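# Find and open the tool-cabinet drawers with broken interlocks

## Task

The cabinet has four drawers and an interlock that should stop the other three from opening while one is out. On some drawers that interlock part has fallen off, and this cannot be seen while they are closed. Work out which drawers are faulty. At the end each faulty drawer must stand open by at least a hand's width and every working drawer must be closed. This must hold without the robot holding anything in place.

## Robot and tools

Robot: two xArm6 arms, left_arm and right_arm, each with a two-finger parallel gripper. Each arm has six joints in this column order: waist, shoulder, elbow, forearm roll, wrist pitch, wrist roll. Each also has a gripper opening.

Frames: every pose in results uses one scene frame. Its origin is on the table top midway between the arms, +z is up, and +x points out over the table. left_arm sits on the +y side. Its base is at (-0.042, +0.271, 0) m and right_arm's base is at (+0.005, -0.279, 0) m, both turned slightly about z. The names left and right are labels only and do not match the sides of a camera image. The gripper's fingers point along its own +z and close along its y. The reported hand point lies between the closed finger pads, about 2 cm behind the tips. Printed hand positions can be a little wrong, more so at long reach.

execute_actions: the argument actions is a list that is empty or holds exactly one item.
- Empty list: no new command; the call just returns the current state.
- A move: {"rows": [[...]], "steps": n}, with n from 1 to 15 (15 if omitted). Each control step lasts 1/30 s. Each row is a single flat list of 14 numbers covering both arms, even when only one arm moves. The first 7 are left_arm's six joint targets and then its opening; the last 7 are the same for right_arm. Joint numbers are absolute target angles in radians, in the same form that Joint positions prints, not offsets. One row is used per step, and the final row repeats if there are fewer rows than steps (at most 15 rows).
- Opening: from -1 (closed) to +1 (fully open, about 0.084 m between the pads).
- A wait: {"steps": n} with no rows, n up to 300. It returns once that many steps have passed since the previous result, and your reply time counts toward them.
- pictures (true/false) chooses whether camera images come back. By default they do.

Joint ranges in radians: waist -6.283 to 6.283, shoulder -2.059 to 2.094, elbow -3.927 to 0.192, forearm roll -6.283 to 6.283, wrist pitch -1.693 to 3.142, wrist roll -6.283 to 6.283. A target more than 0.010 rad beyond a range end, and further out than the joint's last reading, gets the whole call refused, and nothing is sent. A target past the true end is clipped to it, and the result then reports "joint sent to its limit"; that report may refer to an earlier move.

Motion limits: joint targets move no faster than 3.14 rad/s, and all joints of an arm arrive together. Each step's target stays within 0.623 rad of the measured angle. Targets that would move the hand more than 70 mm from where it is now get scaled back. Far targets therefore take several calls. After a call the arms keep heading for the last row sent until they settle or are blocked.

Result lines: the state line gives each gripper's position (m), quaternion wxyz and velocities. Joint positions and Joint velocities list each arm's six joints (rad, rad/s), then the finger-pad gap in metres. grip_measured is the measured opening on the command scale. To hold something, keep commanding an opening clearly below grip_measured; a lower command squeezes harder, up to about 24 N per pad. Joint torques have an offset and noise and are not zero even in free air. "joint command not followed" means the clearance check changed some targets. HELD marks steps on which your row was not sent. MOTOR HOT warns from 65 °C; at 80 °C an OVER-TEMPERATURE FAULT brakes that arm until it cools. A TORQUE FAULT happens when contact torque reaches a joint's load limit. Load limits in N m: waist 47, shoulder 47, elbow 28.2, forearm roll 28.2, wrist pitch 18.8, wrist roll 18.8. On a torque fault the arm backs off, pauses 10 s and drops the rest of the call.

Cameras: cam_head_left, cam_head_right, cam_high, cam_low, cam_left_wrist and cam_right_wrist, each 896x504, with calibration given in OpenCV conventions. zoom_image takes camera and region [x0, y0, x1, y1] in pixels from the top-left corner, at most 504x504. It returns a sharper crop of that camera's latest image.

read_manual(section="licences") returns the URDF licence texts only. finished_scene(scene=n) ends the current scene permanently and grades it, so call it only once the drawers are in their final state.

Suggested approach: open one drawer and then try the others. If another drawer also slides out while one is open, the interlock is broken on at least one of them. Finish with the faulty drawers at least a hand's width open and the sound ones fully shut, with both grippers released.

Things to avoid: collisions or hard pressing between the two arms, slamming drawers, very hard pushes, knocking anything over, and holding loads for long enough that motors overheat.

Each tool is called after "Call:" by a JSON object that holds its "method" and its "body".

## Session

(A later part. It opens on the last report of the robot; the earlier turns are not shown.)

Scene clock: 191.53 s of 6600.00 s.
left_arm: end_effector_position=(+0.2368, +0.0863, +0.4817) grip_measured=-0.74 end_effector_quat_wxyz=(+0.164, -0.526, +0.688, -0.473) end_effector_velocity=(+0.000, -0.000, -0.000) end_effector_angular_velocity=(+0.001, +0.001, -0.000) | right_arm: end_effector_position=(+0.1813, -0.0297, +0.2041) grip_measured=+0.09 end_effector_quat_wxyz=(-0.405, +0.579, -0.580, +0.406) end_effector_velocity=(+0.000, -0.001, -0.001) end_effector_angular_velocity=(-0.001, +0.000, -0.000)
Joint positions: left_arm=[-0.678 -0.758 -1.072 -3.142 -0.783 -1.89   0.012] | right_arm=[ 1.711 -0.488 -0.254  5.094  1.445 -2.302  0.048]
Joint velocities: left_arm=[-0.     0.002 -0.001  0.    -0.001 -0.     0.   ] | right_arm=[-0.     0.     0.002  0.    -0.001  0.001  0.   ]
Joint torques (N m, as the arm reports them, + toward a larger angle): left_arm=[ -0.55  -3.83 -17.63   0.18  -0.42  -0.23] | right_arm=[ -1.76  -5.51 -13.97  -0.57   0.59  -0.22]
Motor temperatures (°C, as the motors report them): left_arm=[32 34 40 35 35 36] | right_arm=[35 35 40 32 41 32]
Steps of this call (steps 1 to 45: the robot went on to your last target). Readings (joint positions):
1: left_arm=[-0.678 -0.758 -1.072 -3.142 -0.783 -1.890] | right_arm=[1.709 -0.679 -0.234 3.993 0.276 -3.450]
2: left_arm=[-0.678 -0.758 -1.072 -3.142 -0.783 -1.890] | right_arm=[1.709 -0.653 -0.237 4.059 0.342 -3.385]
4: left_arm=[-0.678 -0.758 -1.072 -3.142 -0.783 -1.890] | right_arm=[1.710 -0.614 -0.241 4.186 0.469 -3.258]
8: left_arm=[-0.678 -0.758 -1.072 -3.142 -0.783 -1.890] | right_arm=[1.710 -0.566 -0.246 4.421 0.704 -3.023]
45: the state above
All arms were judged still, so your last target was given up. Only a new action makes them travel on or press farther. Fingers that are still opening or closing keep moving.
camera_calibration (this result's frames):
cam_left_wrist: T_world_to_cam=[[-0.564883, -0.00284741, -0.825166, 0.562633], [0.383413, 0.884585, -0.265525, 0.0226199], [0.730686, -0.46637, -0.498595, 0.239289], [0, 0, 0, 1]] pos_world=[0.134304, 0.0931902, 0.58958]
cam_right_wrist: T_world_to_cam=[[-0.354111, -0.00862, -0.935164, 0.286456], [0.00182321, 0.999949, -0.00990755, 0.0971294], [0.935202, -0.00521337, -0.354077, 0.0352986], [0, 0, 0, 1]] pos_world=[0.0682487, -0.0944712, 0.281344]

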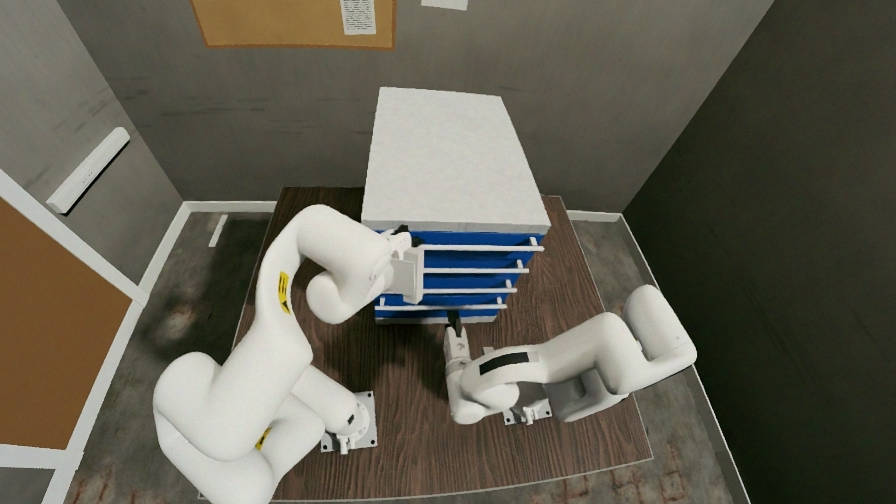

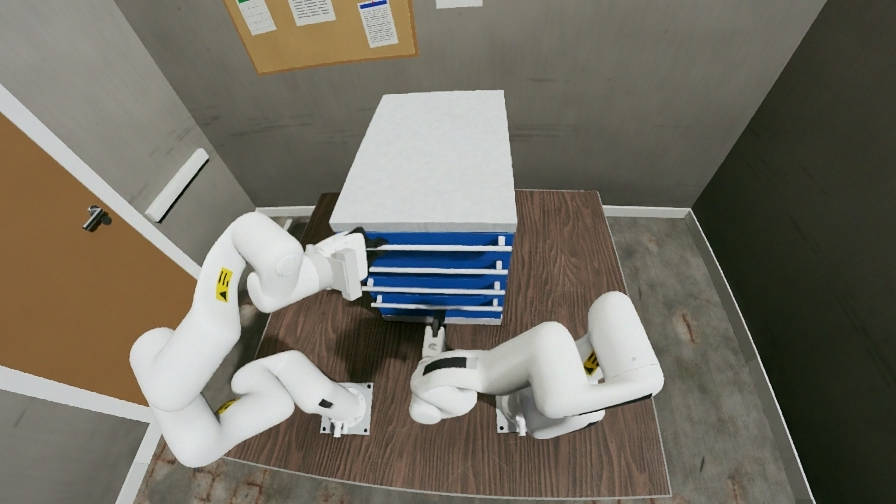

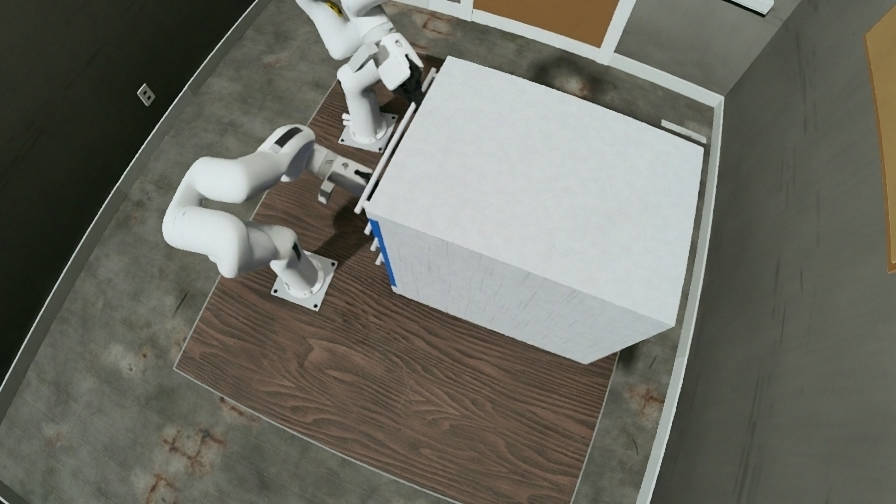

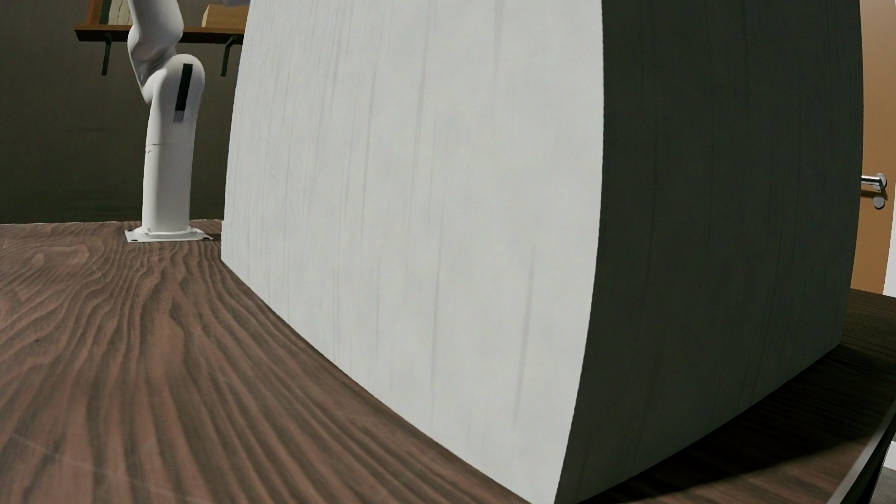

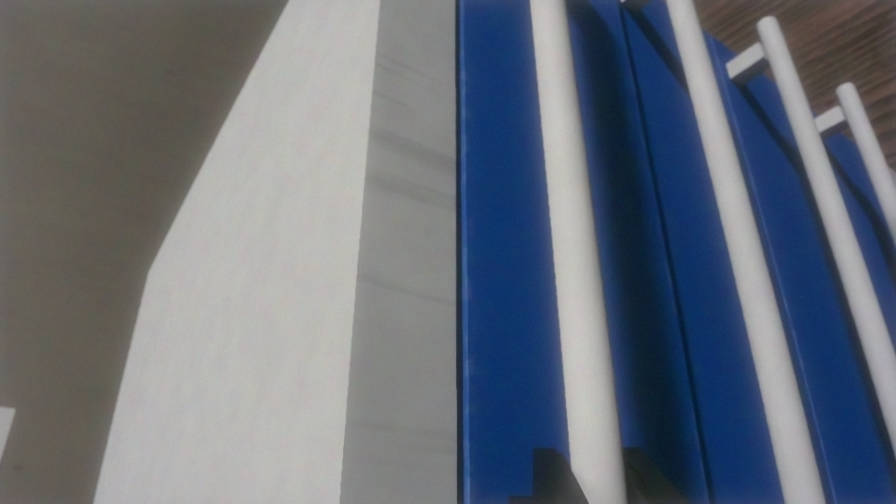

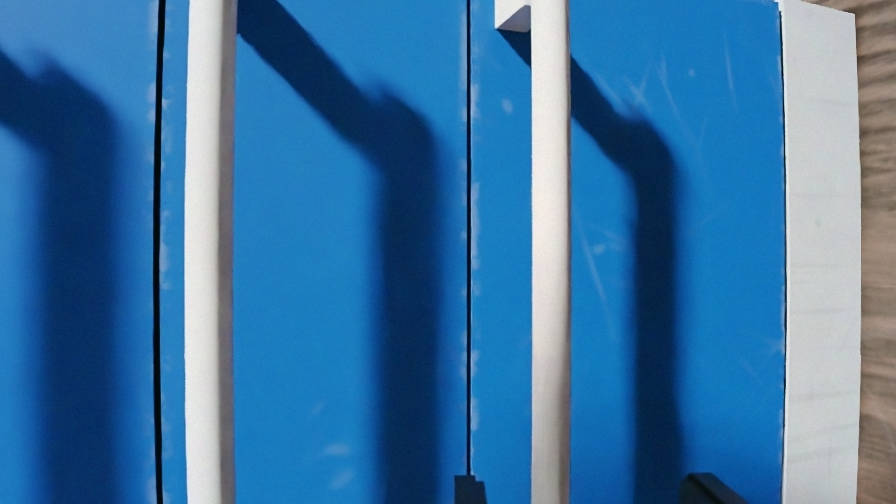

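Call:
{"method": "execute_actions", "body": {"actions": [{"rows": [[-0.6916,-0.7765,-1.064,-3.1416,-0.7931,-1.8991,-1,1.6888,-0.4832,-0.2519,5.0759,1.4291,-2.2989,0.1],[-0.7053,-0.795,-1.0556,-3.1416,-0.8032,-1.9082,-1,1.6664,-0.4786,-0.2499,5.058,1.4134,-2.2963,0.1],[-0.7189,-0.8134,-1.0471,-3.1416,-0.8132,-1.9172,-1,1.6439,-0.4739,-0.2479,5.0402,1.3978,-2.2937,0.1],[-0.7325,-0.8319,-1.0386,-3.1416,-0.8233,-1.9263,-1,1.6215,-0.4693,-0.2459,5.0223,1.3821,-2.2911,0.1],[-0.7482,-0.8495,-1.0317,-3.1416,-0.834,-1.9373,-1,1.599,-0.4646,-0.2439,5.0045,1.3664,-2.2885,0.1],[-0.7638,-0.8671,-1.0247,-3.1416,-0.8446,-1.9483,-1,1.5765,-0.4599,-0.2418,4.9867,1.3507,-2.2858,0.1],[-0.7795,-0.8847,-1.0178,-3.1416,-0.8553,-1.9592,-1,1.5541,-0.4553,-0.2398,4.9688,1.335,-2.2832,0.1],[-0.7951,-0.9023,-1.0108,-3.1416,-0.8659,-1.9702,-1,1.5316,-0.4506,-0.2378,4.951,1.3194,-2.2806,0.1],[-0.8134,-0.9185,-1.0056,-3.1416,-0.8768,-1.9841,-1,1.5092,-0.446,-0.2358,4.9331,1.3037,-2.278,0.1],[-0.8318,-0.9347,-1.0003,-3.1416,-0.8878,-1.998,-1,1.4867,-0.4413,-0.2338,4.9153,1.288,-2.2754,0.1],[-0.8501,-0.9508,-0.9951,-3.1416,-0.8987,-2.0118,-1,1.4643,-0.4367,-0.2318,4.8974,1.2724,-2.2728,0.1],[-0.8684,-0.967,-0.9898,-3.1416,-0.9096,-2.0257,-1,1.4418,-0.432,-0.2298,4.8796,1.2567,-2.2702,0.1]], "steps": 15}], "pictures": false}}

Call:
{"method": "execute_actions", "body": {"actions": [{"steps": 12}]}}

Scene clock: 204.90 s of 6600.00 s.
left_arm: end_effector_position=(+0.1535, +0.0857, +0.4818) grip_measured=-0.74 end_effector_quat_wxyz=(+0.092, -0.508, +0.701, -0.491) end_effector_velocity=(-0.124, +0.001, -0.001) end_effector_angular_velocity=(-0.145, +0.135, -0.201) | right_arm: end_effector_position=(+0.2306, -0.0287, +0.1869) grip_measured=+0.09 end_effector_quat_wxyz=(-0.407, +0.578, -0.580, +0.406) end_effector_velocity=(+0.073, -0.016, -0.035) end_effector_angular_velocity=(-0.034, +0.018, -0.009)
Joint positions: left_arm=[-0.851 -0.951 -0.995 -3.142 -0.9   -2.011  0.012] | right_arm=[ 1.466 -0.437 -0.232  4.9    1.275 -2.273  0.048]
Joint velocities: left_arm=[-0.295 -0.266  0.087 -0.022 -0.178 -0.206  0.   ] | right_arm=[-0.377  0.081  0.04  -0.292 -0.254  0.043 -0.   ]
Joint torques (N m, as the arm reports them, + toward a larger angle): left_arm=[  4.69   9.28 -17.94   0.93   2.53  -0.14] | right_arm=[  2.51  -7.51 -14.43   0.31   0.71  -0.37]
Motor temperatures (°C, as the motors report them): left_arm=[32 34 40 35 35 36] | right_arm=[35 35 39 32 41 32]
Steps of this call (steps 1 to 90: nothing new was sent; then 9.87 s passed at rest; steps 91 to 105: all 15 steps of this action). Readings (joint positions):
91: left_arm=[-0.678 -0.758 -1.072 -3.142 -0.783 -1.890] | right_arm=[1.711 -0.488 -0.254 5.094 1.444 -2.301]
92: left_arm=[-0.681 -0.761 -1.071 -3.141 -0.784 -1.892] | right_arm=[1.706 -0.487 -0.254 5.090 1.441 -2.301]
94: left_arm=[-0.694 -0.779 -1.062 -3.141 -0.794 -1.901] | right_arm=[1.685 -0.483 -0.252 5.072 1.426 -2.298]
98: left_arm=[-0.742 -0.842 -1.035 -3.141 -0.831 -1.934] | right_arm=[1.610 -0.467 -0.245 5.014 1.375 -2.290]
105: the state above

Scene clock: 205.30 s of 6600.00 s.
left_arm: end_effector_position=(+0.1470, +0.0858, +0.4818) grip_measured=-0.74 end_effector_quat_wxyz=(+0.085, -0.507, +0.702, -0.493) end_effector_velocity=(-0.002, +0.000, -0.001) end_effector_angular_velocity=(+0.001, +0.005, -0.002) | right_arm: end_effector_position=(+0.2349, -0.0289, +0.1849) grip_measured=+0.09 end_effector_quat_wxyz=(-0.406, +0.579, -0.579, +0.406) end_effector_velocity=(+0.001, -0.001, -0.001) end_effector_angular_velocity=(-0.003, -0.001, -0.001)
Joint positions: left_arm=[-0.868 -0.966 -0.99  -3.142 -0.909 -2.026  0.012] | right_arm=[ 1.442 -0.432 -0.23   4.88   1.257 -2.27   0.048]
Joint velocities: left_arm=[-0.002 -0.002  0.002 -0.002 -0.005 -0.001 -0.   ] | right_arm=[-0.003  0.001  0.002 -0.002 -0.     0.    -0.   ]
Joint torques (N m, as the arm reports them, + toward a larger angle): left_arm=[ -1.48   1.96 -17.09  -0.23   0.26  -0.38] | right_arm=[ -2.08  -6.96 -14.04  -0.27   0.66  -0.33]
Motor temperatures (°C, as the motors report them): left_arm=[32 34 40 35 35 36] | right_arm=[35 35 39 32 41 32]
Steps of this call (steps 1 to 12: the robot went on to your last target). Readings (joint positions):
1: left_arm=[-0.858 -0.958 -0.993 -3.143 -0.905 -2.017] | right_arm=[1.456 -0.435 -0.231 4.892 1.268 -2.272]
2: left_arm=[-0.863 -0.962 -0.992 -3.143 -0.907 -2.020] | right_arm=[1.450 -0.433 -0.230 4.887 1.264 -2.271]
4: left_arm=[-0.866 -0.965 -0.991 -3.142 -0.908 -2.023] | right_arm=[1.445 -0.433 -0.230 4.883 1.259 -2.271]
8: left_arm=[-0.868 -0.966 -0.990 -3.141 -0.908 -2.025] | right_arm=[1.443 -0.432 -0.230 4.880 1.257 -2.270]
12: the state above
camera_calibration (this result's frames):
cam_left_wrist: T_world_to_cam=[[-0.624755, -0.00354949, -0.780813, 0.499433], [0.463023, 0.803513, -0.374133, 0.105094], [0.628722, -0.595276, -0.500355, 0.331552], [0, 0, 0, 1]] pos_world=[0.0549079, 0.114693, 0.595177]
cam_right_wrist: T_world_to_cam=[[-0.353007, -0.00781838, -0.935588, 0.287342], [0.000991488, 0.999961, -0.00873042, 0.0960479], [0.93562, -0.00400952, -0.352985, -0.0218973], [0, 0, 0, 1]] pos_world=[0.121826, -0.0938855, 0.261943]

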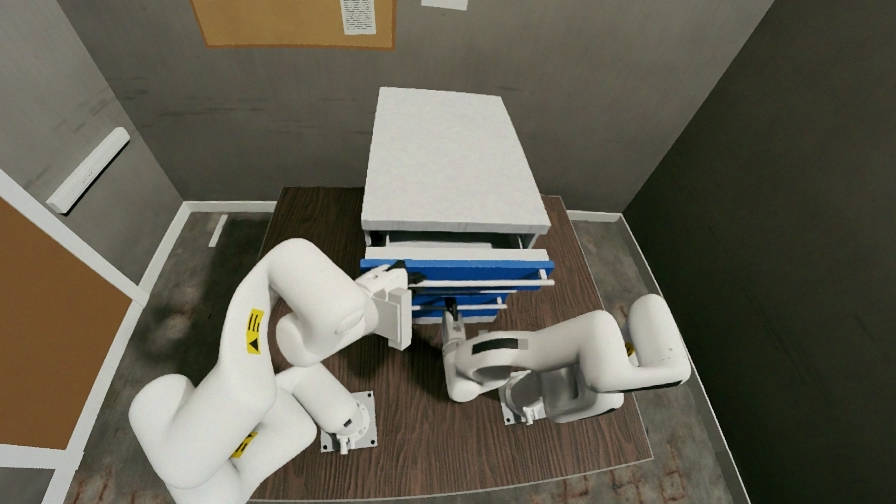

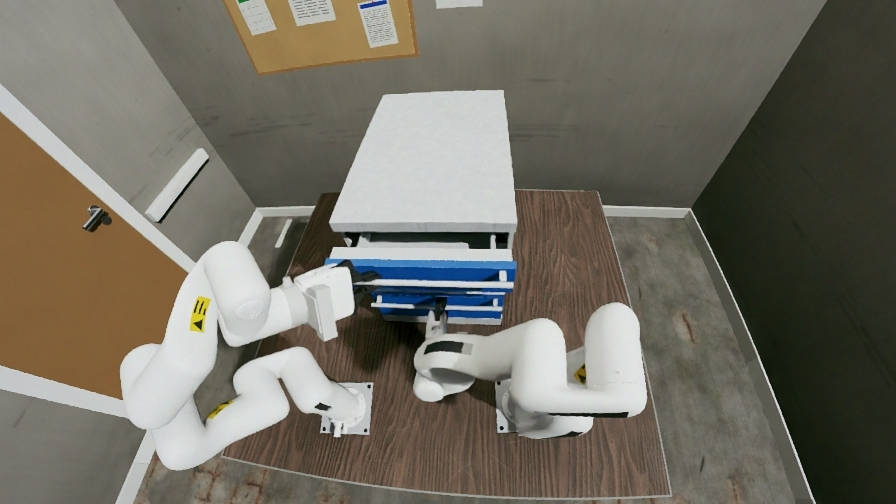

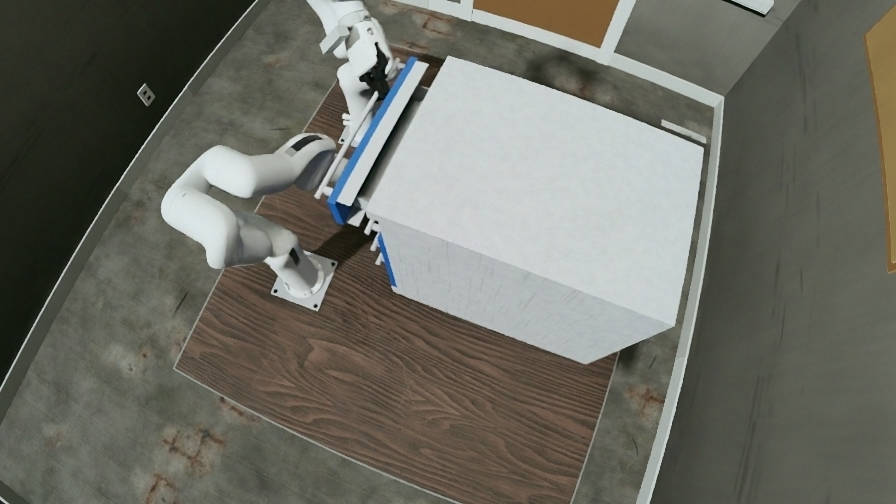

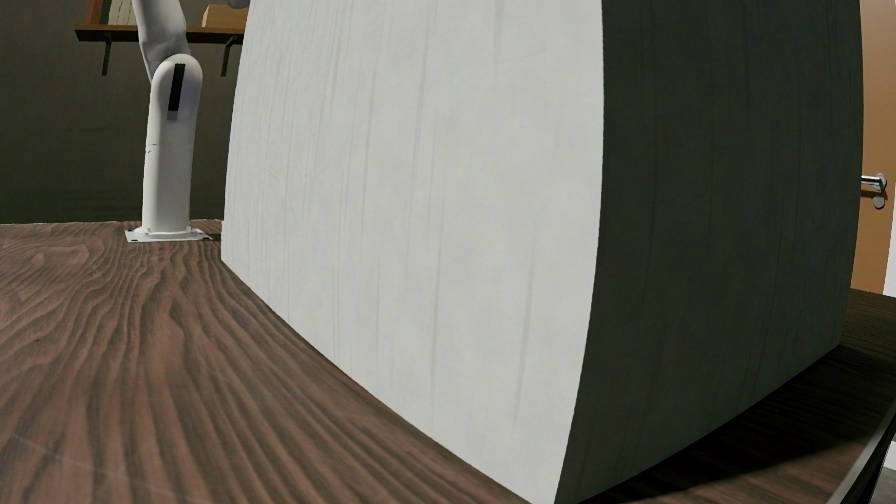

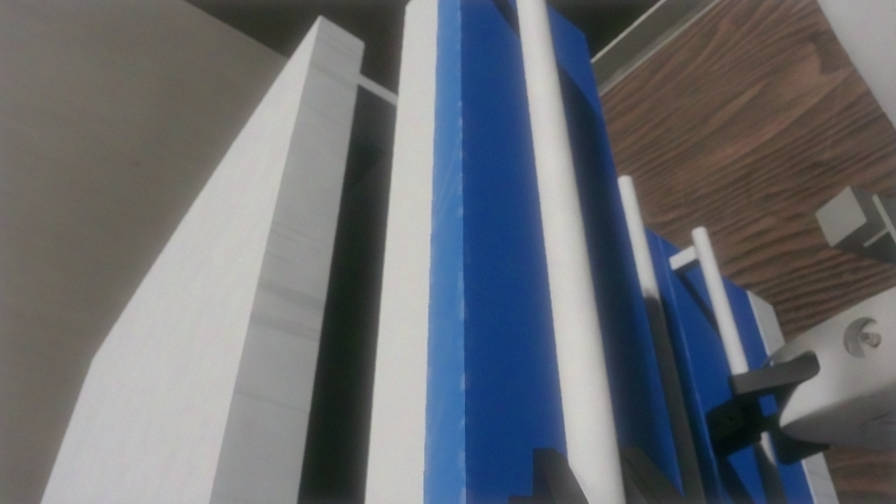

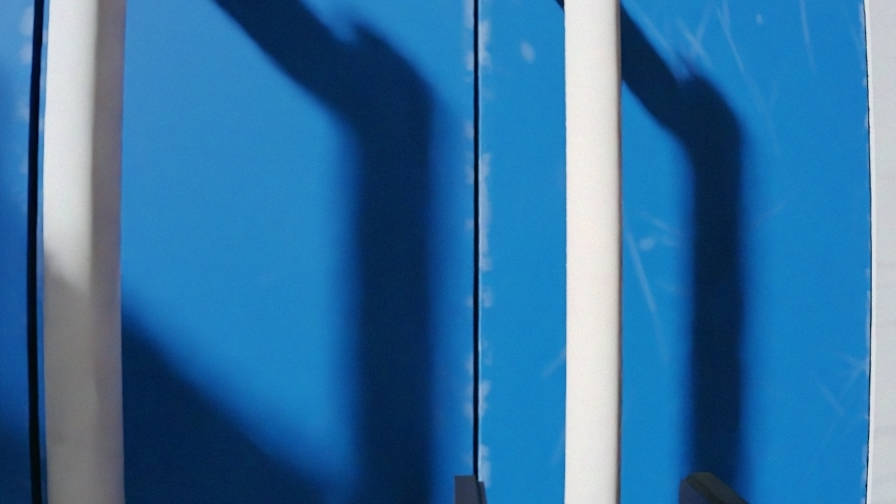

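Call:
{"method": "execute_actions", "body": {"actions": [{"rows": [[-0.8684,-0.967,-0.9898,-3.1416,-0.9096,-2.0257,-1,1.4418,-0.432,-0.2298,4.8796,1.2567,-2.2702,-0.1],[-0.8684,-0.967,-0.9898,-3.1416,-0.9096,-2.0257,-1,1.4418,-0.432,-0.2298,4.8796,1.2567,-2.2702,-0.3],[-0.8684,-0.967,-0.9898,-3.1416,-0.9096,-2.0257,-1,1.4418,-0.432,-0.2298,4.8796,1.2567,-2.2702,-0.5],[-0.8684,-0.967,-0.9898,-3.1416,-0.9096,-2.0257,-1,1.4418,-0.432,-0.2298,4.8796,1.2567,-2.2702,-0.6],[-0.8684,-0.967,-0.9898,-3.1416,-0.9096,-2.0257,-1,1.4418,-0.432,-0.2298,4.8796,1.2567,-2.2702,-0.7],[-0.8684,-0.967,-0.9898,-3.1416,-0.9096,-2.0257,-1,1.4418,-0.432,-0.2298,4.8796,1.2567,-2.2702,-0.8],[-0.8684,-0.967,-0.9898,-3.1416,-0.9096,-2.0257,-1,1.4418,-0.432,-0.2298,4.8796,1.2567,-2.2702,-0.9],[-0.8684,-0.967,-0.9898,-3.1416,-0.9096,-2.0257,-1,1.4418,-0.432,-0.2298,4.8796,1.2567,-2.2702,-1.0]], "steps": 15}], "pictures": false}}

Call:
{"method": "zoom_image", "body": {"camera": "cam_head_left", "region": [350, 215, 570, 300]}}

Call:
{"method": "zoom_image", "body": {"camera": "cam_high", "region": [310, 40, 450, 250]}}

Scene clock: 210.13 s of 6600.00 s.
left_arm: end_effector_position=(+0.1467, +0.0860, +0.4818) grip_measured=-0.74 end_effector_quat_wxyz=(+0.085, -0.507, +0.702, -0.493) end_effector_velocity=(-0.000, +0.000, -0.000) end_effector_angular_velocity=(+0.001, +0.000, +0.000) | right_arm: end_effector_position=(+0.2351, -0.0291, +0.1849) grip_measured=-0.74 end_effector_quat_wxyz=(-0.406, +0.579, -0.579, +0.406) end_effector_velocity=(+0.000, -0.000, +0.000) end_effector_angular_velocity=(+0.000, -0.000, -0.001)
Joint positions: left_arm=[-0.868 -0.967 -0.99  -3.142 -0.91  -2.026  0.012] | right_arm=[ 1.442 -0.432 -0.23   4.88   1.257 -2.27   0.011]
Joint velocities: left_arm=[ 0.    -0.     0.     0.    -0.001  0.     0.   ] | right_arm=[-0.    -0.    -0.     0.     0.001  0.    -0.   ]
Joint torques (N m, as the arm reports them, + toward a larger angle): left_arm=[ -0.24   0.9  -17.58   0.54  -0.02  -0.36] | right_arm=[ -2.43  -6.39 -13.46  -0.26   0.39  -0.1 ]
Motor temperatures (°C, as the motors report them): left_arm=[32 34 40 35 35 36] | right_arm=[35 35 39 32 41 32]
Steps of this call (steps 1 to 30: the robot went on to your last target; steps 31 to 90: nothing new was sent; then 1.33 s passed at rest; steps 91 to 105: all 15 steps of this action). Readings (joint positions):
91: left_arm=[-0.868 -0.967 -0.990 -3.142 -0.910 -2.026] | right_arm=[1.442 -0.432 -0.230 4.880 1.257 -2.270]
92: left_arm=[-0.868 -0.967 -0.990 -3.142 -0.910 -2.026] | right_arm=[1.442 -0.432 -0.230 4.880 1.257 -2.270]
94: left_arm=[-0.868 -0.967 -0.990 -3.142 -0.910 -2.026] | right_arm=[1.442 -0.432 -0.230 4.880 1.257 -2.270]
98: left_arm=[-0.868 -0.967 -0.990 -3.142 -0.910 -2.026] | right_arm=[1.442 -0.432 -0.230 4.880 1.257 -2.270]
105: the state above

Region (350, 215, 570, 300) of cam_head_left's 896x504 image, scaled by 2.291, with more detail than that image has; it fills the top 195 rows of this view, and the rest is white.

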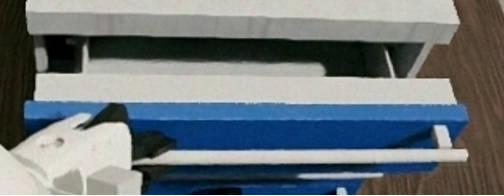

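Region (310, 40, 450, 250) of cam_high's 896x504 image, scaled by 2.400, with more detail than that image has.

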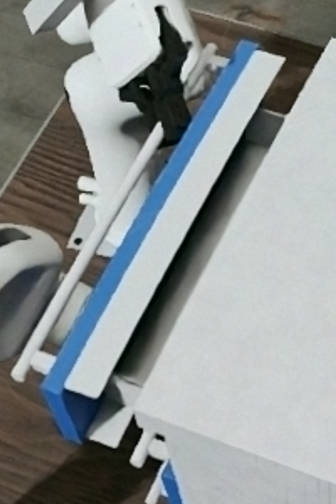

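Call:
{"method": "execute_actions", "body": {"actions": [{"rows": [[-0.8684,-0.967,-0.9898,-3.1416,-0.9096,-2.0257,-1,1.454,-0.4315,-0.2306,4.8889,1.264,-2.2687,-1],[-0.8684,-0.967,-0.9898,-3.1416,-0.9096,-2.0257,-1,1.454,-0.4315,-0.2306,4.8889,1.264,-2.2687,-1],[-0.8684,-0.967,-0.9898,-3.1416,-0.9096,-2.0257,-1,1.4662,-0.4309,-0.2314,4.8982,1.2714,-2.2672,-1],[-0.8684,-0.967,-0.9898,-3.1416,-0.9096,-2.0257,-1,1.4662,-0.4309,-0.2314,4.8982,1.2714,-2.2672,-1],[-0.8684,-0.967,-0.9898,-3.1416,-0.9096,-2.0257,-1,1.4785,-0.4304,-0.2322,4.9074,1.2787,-2.2656,-1],[-0.8684,-0.967,-0.9898,-3.1416,-0.9096,-2.0257,-1,1.4785,-0.4304,-0.2322,4.9074,1.2787,-2.2656,-1],[-0.8684,-0.967,-0.9898,-3.1416,-0.9096,-2.0257,-1,1.4907,-0.4299,-0.233,4.9167,1.286,-2.2641,-1]], "steps": 14}]}}

Scene clock: 219.47 s of 6600.00 s.
left_arm: end_effector_position=(+0.1467, +0.0860, +0.4818) grip_measured=-0.74 end_effector_quat_wxyz=(+0.085, -0.507, +0.702, -0.493) end_effector_velocity=(-0.000, +0.000, +0.001) end_effector_angular_velocity=(-0.001, -0.001, -0.000) | right_arm: end_effector_position=(+0.2255, -0.0287, +0.1848) grip_measured=-0.74 end_effector_quat_wxyz=(-0.406, +0.578, -0.580, +0.406) end_effector_velocity=(-0.002, +0.001, +0.001) end_effector_angular_velocity=(+0.001, -0.001, -0.001)
Joint positions: left_arm=[-0.868 -0.967 -0.99  -3.142 -0.91  -2.026  0.012] | right_arm=[ 1.489 -0.43  -0.232  4.916  1.287 -2.264  0.011]
Joint velocities: left_arm=[-0.    -0.001 -0.001  0.    -0.     0.    -0.   ] | right_arm=[ 0.013  0.002 -0.003  0.01   0.009  0.002 -0.   ]
Joint torques (N m, as the arm reports them, + toward a larger angle): left_arm=[ -0.36   0.66 -17.59   0.46  -0.04  -0.36] | right_arm=[  0.53  -5.91 -15.01  -0.85  -2.    -0.16]
Motor temperatures (°C, as the motors report them): left_arm=[32 34 40 35 35 36] | right_arm=[35 35 39 32 41 32]
Steps of this call (steps 1 to 15: the robot went on to your last target; steps 16 to 90: nothing new was sent; then 5.87 s passed at rest; steps 91 to 104: all 14 steps of this action). Readings (joint positions):
91: left_arm=[-0.868 -0.967 -0.990 -3.142 -0.910 -2.026] | right_arm=[1.442 -0.432 -0.230 4.880 1.257 -2.270]
92: left_arm=[-0.868 -0.967 -0.990 -3.142 -0.910 -2.026] | right_arm=[1.444 -0.432 -0.230 4.881 1.258 -2.270]
94: left_arm=[-0.868 -0.967 -0.990 -3.142 -0.910 -2.026] | right_arm=[1.451 -0.431 -0.231 4.887 1.263 -2.269]
98: left_arm=[-0.868 -0.967 -0.990 -3.142 -0.910 -2.026] | right_arm=[1.473 -0.430 -0.231 4.904 1.277 -2.266]
104: the state above
camera_calibration (this result's frames):
cam_left_wrist: T_world_to_cam=[[-0.6249, -0.00336892, -0.780697, 0.499214], [0.463165, 0.803399, -0.374202, 0.105126], [0.628472, -0.595431, -0.500484, 0.331925], [0, 0, 0, 1]] pos_world=[0.0546624, 0.114862, 0.595196]
cam_right_wrist: T_world_to_cam=[[-0.35262, -0.00712763, -0.935739, 0.283948], [0.0029801, 0.999957, -0.0087398, 0.0953994], [0.935762, -0.00587042, -0.352584, -0.0132985], [0, 0, 0, 1]] pos_world=[0.112286, -0.0934496, 0.261846]

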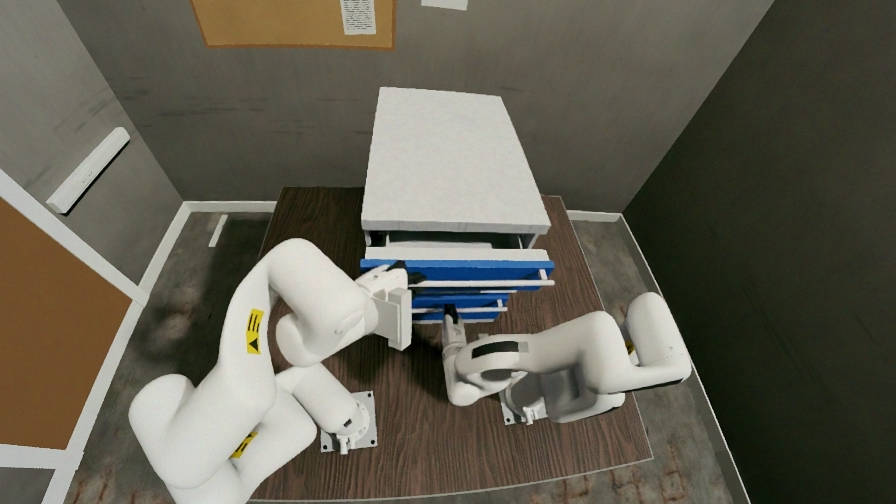

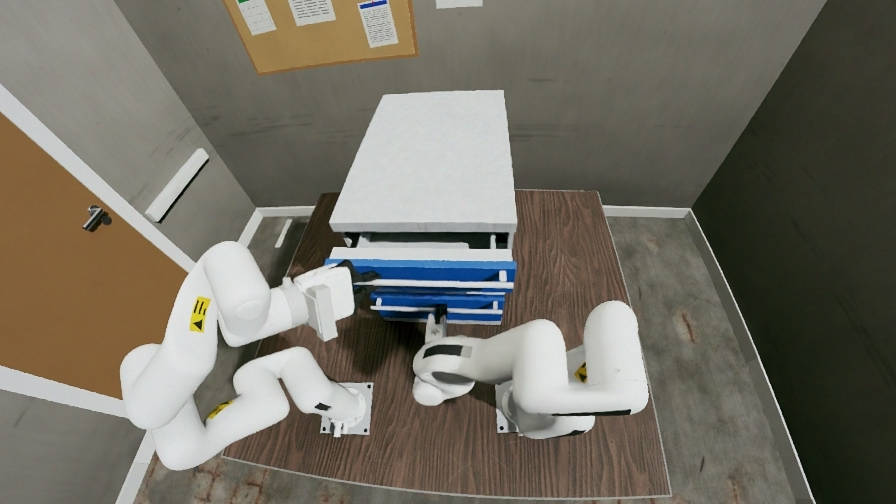

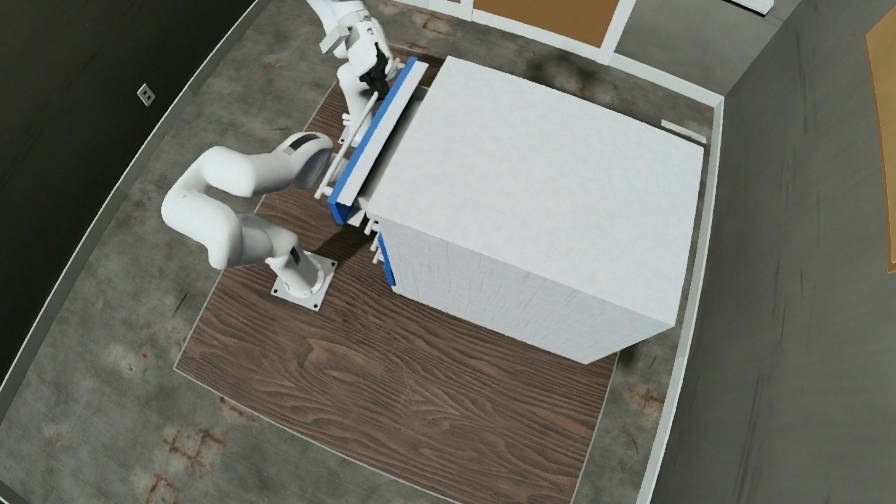

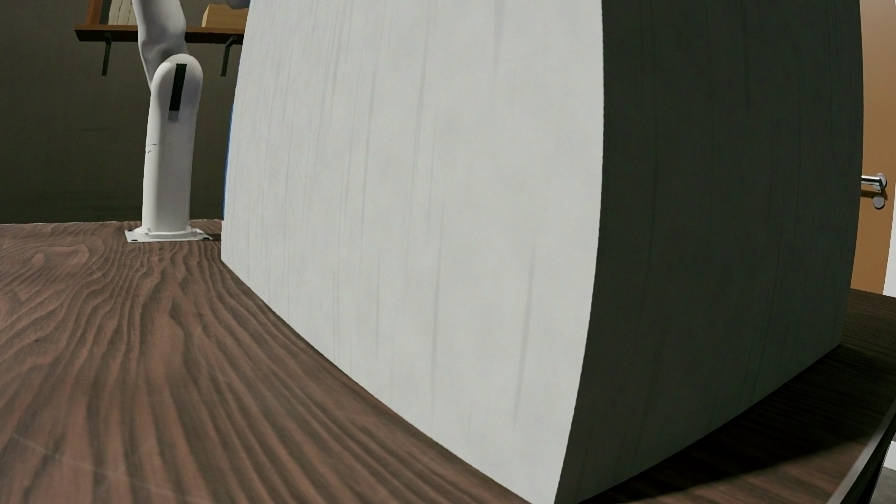

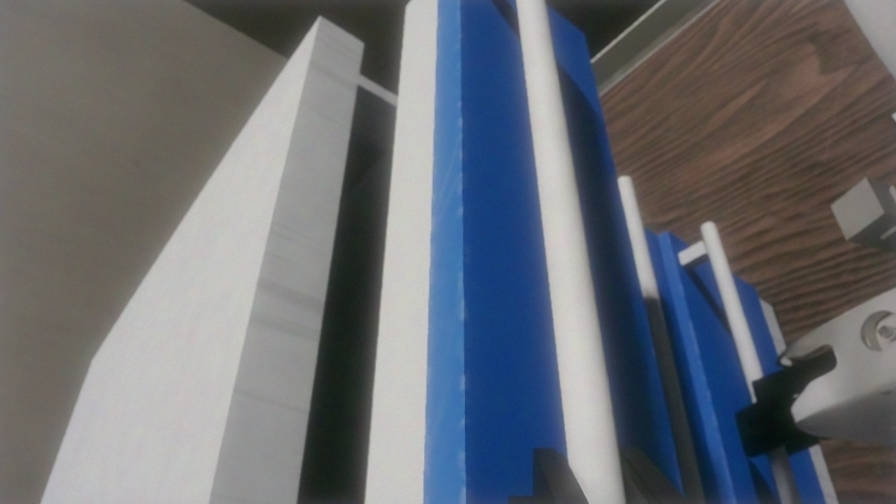

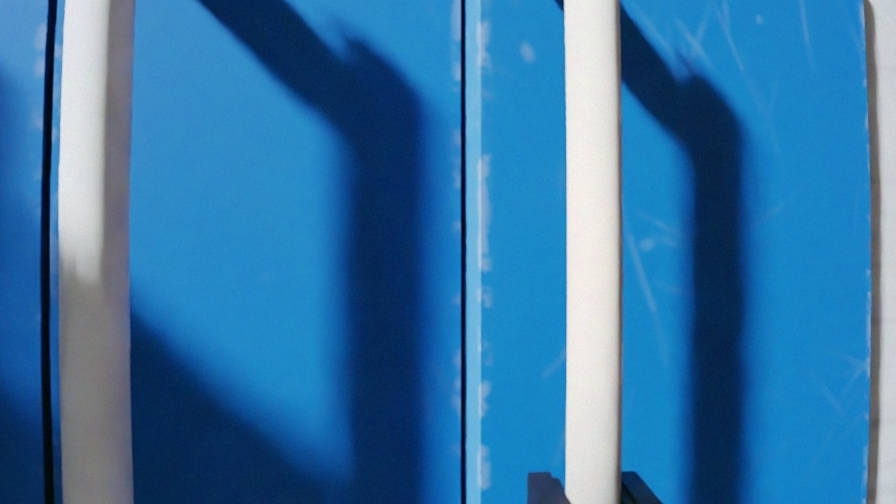

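Call:
{"method": "execute_actions", "body": {"actions": [{"rows": [[-0.8684,-0.967,-0.9898,-3.1416,-0.9096,-2.0257,-1,1.5029,-0.4293,-0.2338,4.926,1.2933,-2.2626,-1],[-0.8684,-0.967,-0.9898,-3.1416,-0.9096,-2.0257,-1,1.5029,-0.4293,-0.2338,4.926,1.2933,-2.2626,-1],[-0.8684,-0.967,-0.9898,-3.1416,-0.9096,-2.0257,-1,1.5151,-0.4288,-0.2346,4.9353,1.3007,-2.2611,-1],[-0.8684,-0.967,-0.9898,-3.1416,-0.9096,-2.0257,-1,1.5151,-0.4288,-0.2346,4.9353,1.3007,-2.2611,-1],[-0.8684,-0.967,-0.9898,-3.1416,-0.9096,-2.0257,-1,1.5273,-0.4283,-0.2354,4.9446,1.308,-2.2596,-1],[-0.8684,-0.967,-0.9898,-3.1416,-0.9096,-2.0257,-1,1.5273,-0.4283,-0.2354,4.9446,1.308,-2.2596,-1],[-0.8684,-0.967,-0.9898,-3.1416,-0.9096,-2.0257,-1,1.5396,-0.4278,-0.2362,4.9539,1.3153,-2.2581,-1]], "steps": 13}], "pictures": false}}

Scene clock: 224.13 s of 6600.00 s.
left_arm: end_effector_position=(+0.1467, +0.0860, +0.4818) grip_measured=-0.74 end_effector_quat_wxyz=(+0.085, -0.507, +0.702, -0.493) end_effector_velocity=(-0.001, +0.000, +0.001) end_effector_angular_velocity=(-0.001, -0.001, -0.001) | right_arm: end_effector_position=(+0.2156, -0.0280, +0.1850) grip_measured=-0.74 end_effector_quat_wxyz=(-0.406, +0.578, -0.580, +0.406) end_effector_velocity=(-0.004, -0.000, +0.000) end_effector_angular_velocity=(-0.000, -0.001, -0.003)
Joint positions: left_arm=[-0.868 -0.967 -0.99  -3.142 -0.91  -2.026  0.012] | right_arm=[ 1.538 -0.428 -0.235  4.953  1.316 -2.258  0.011]
Joint velocities: left_arm=[-0.001 -0.002 -0.001  0.    -0.001  0.    -0.   ] | right_arm=[ 0.021  0.002 -0.003  0.018  0.016  0.003  0.   ]
Joint torques (N m, as the arm reports them, + toward a larger angle): left_arm=[ -0.56   0.88 -17.62   0.34  -0.15  -0.42] | right_arm=[  5.56  -7.4  -20.56  -2.45  -4.91   0.03]
Motor temperatures (°C, as the motors report them): left_arm=[32 34 40 35 35 36] | right_arm=[35 35 39 32 41 32]
Steps of this call (steps 1 to 15: the robot went on to your last target; steps 16 to 90: nothing new was sent; then 1.23 s passed at rest; steps 91 to 103: all 13 steps of this action). Readings (joint positions):
91: left_arm=[-0.868 -0.967 -0.990 -3.142 -0.910 -2.026] | right_arm=[1.491 -0.430 -0.233 4.917 1.287 -2.264]
92: left_arm=[-0.868 -0.967 -0.990 -3.142 -0.910 -2.026] | right_arm=[1.493 -0.430 -0.233 4.919 1.288 -2.264]
94: left_arm=[-0.868 -0.967 -0.990 -3.142 -0.910 -2.026] | right_arm=[1.501 -0.429 -0.234 4.925 1.293 -2.263]
98: left_arm=[-0.868 -0.967 -0.990 -3.142 -0.910 -2.026] | right_arm=[1.523 -0.428 -0.235 4.942 1.306 -2.260]
103: the state above

Call:
{"method": "execute_actions", "body": {"actions": []}}

Scene clock: 224.93 s of 6600.00 s.
left_arm: end_effector_position=(+0.1467, +0.0860, +0.4818) grip_measured=-0.74 end_effector_quat_wxyz=(+0.085, -0.507, +0.702, -0.493) end_effector_velocity=(+0.000, -0.000, -0.001) end_effector_angular_velocity=(+0.001, +0.001, +0.000) | right_arm: end_effector_position=(+0.2152, -0.0279, +0.1852) grip_measured=-0.74 end_effector_quat_wxyz=(-0.406, +0.578, -0.580, +0.406) end_effector_velocity=(+0.000, -0.001, -0.000) end_effector_angular_velocity=(-0.002, -0.000, -0.000)
Joint positions: left_arm=[-0.868 -0.967 -0.99  -3.142 -0.91  -2.026  0.012] | right_arm=[ 1.54  -0.428 -0.236  4.954  1.317 -2.258  0.011]
Joint velocities: left_arm=[-0.     0.001  0.001  0.001  0.    -0.    -0.   ] | right_arm=[ 0.    -0.     0.001 -0.     0.    -0.     0.   ]
Joint torques (N m, as the arm reports them, + toward a larger angle): left_arm=[ -0.27   0.7  -17.67   0.5   -0.13  -0.37] | right_arm=[  5.99  -7.84 -21.69  -2.74  -4.95  -0.15]
Motor temperatures (°C, as the motors report them): left_arm=[32 34 40 35 35 36] | right_arm=[35 35 40 32 41 32]
Steps of this call (steps 1 to 15: the robot went on to your last target; steps 16 to 24: nothing new was sent). Readings (joint positions):
1: left_arm=[-0.868 -0.967 -0.990 -3.142 -0.910 -2.026] | right_arm=[1.538 -0.428 -0.236 4.953 1.316 -2.258]
2: left_arm=[-0.868 -0.967 -0.990 -3.142 -0.910 -2.026] | right_arm=[1.539 -0.428 -0.236 4.953 1.316 -2.258]
4: left_arm=[-0.868 -0.967 -0.990 -3.142 -0.910 -2.026] | right_arm=[1.539 -0.428 -0.236 4.954 1.316 -2.258]
8: left_arm=[-0.868 -0.967 -0.990 -3.142 -0.910 -2.026] | right_arm=[1.539 -0.428 -0.236 4.954 1.317 -2.258]
24: the state above
All arms were judged still, so your last target was given up. Only a new action makes them travel on or press farther. Fingers that are still opening or closing keep moving.
camera_calibration (this result's frames):
cam_left_wrist: T_world_to_cam=[[-0.6249, -0.00336957, -0.780698, 0.499214], [0.463165, 0.803399, -0.374203, 0.105126], [0.628473, -0.595431, -0.500483, 0.331924], [0, 0, 0, 1]] pos_world=[0.0546624, 0.114862, 0.595196]
cam_right_wrist: T_world_to_cam=[[-0.352703, -0.00658818, -0.935712, 0.280663], [0.00248849, 0.999965, -0.00797857, 0.0945507], [0.935732, -0.00514257, -0.352674, -0.00350703], [0, 0, 0, 1]] pos_world=[0.102037, -0.0927164, 0.262137]

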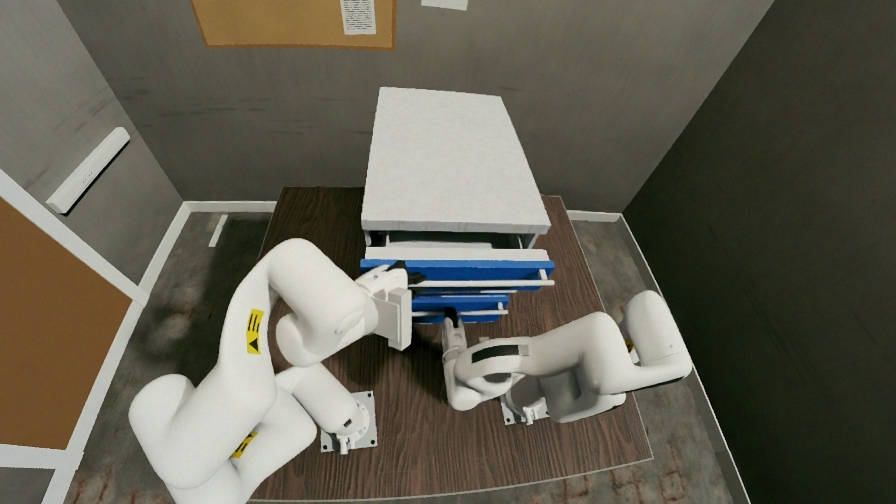

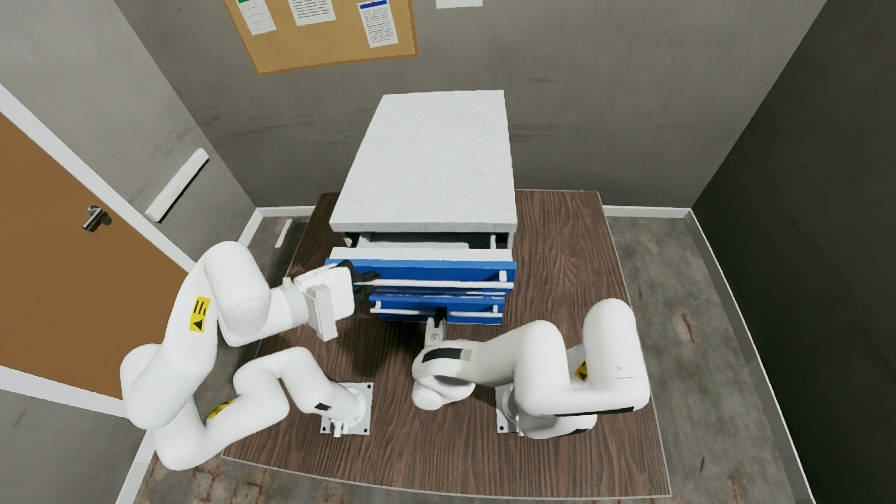

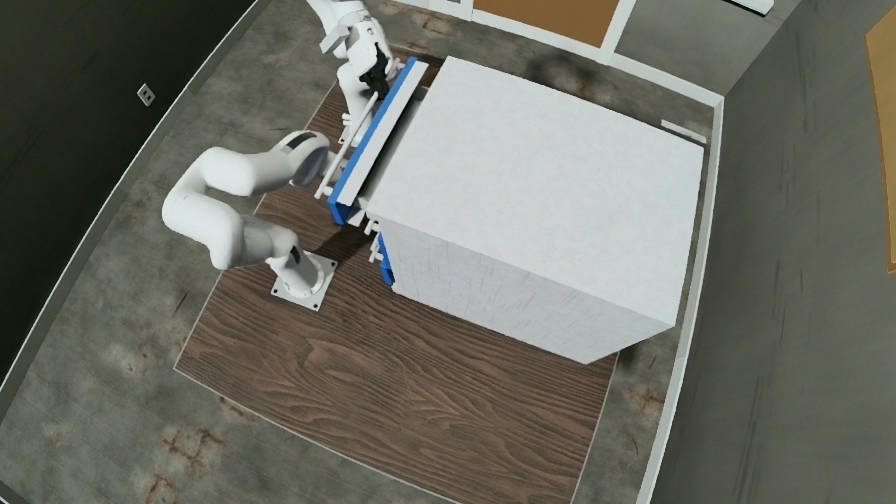

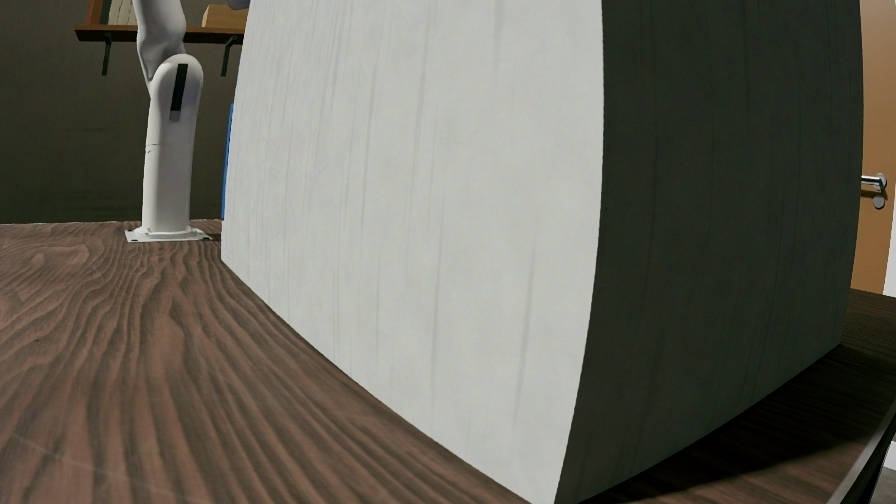

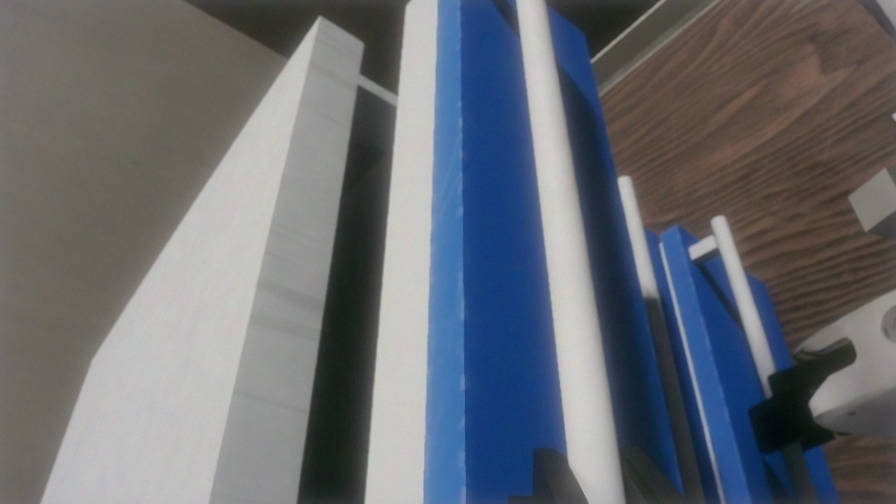

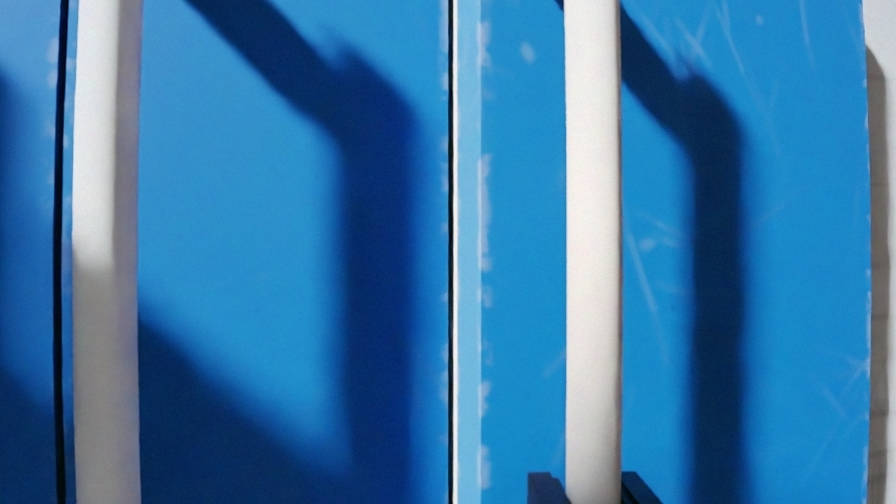

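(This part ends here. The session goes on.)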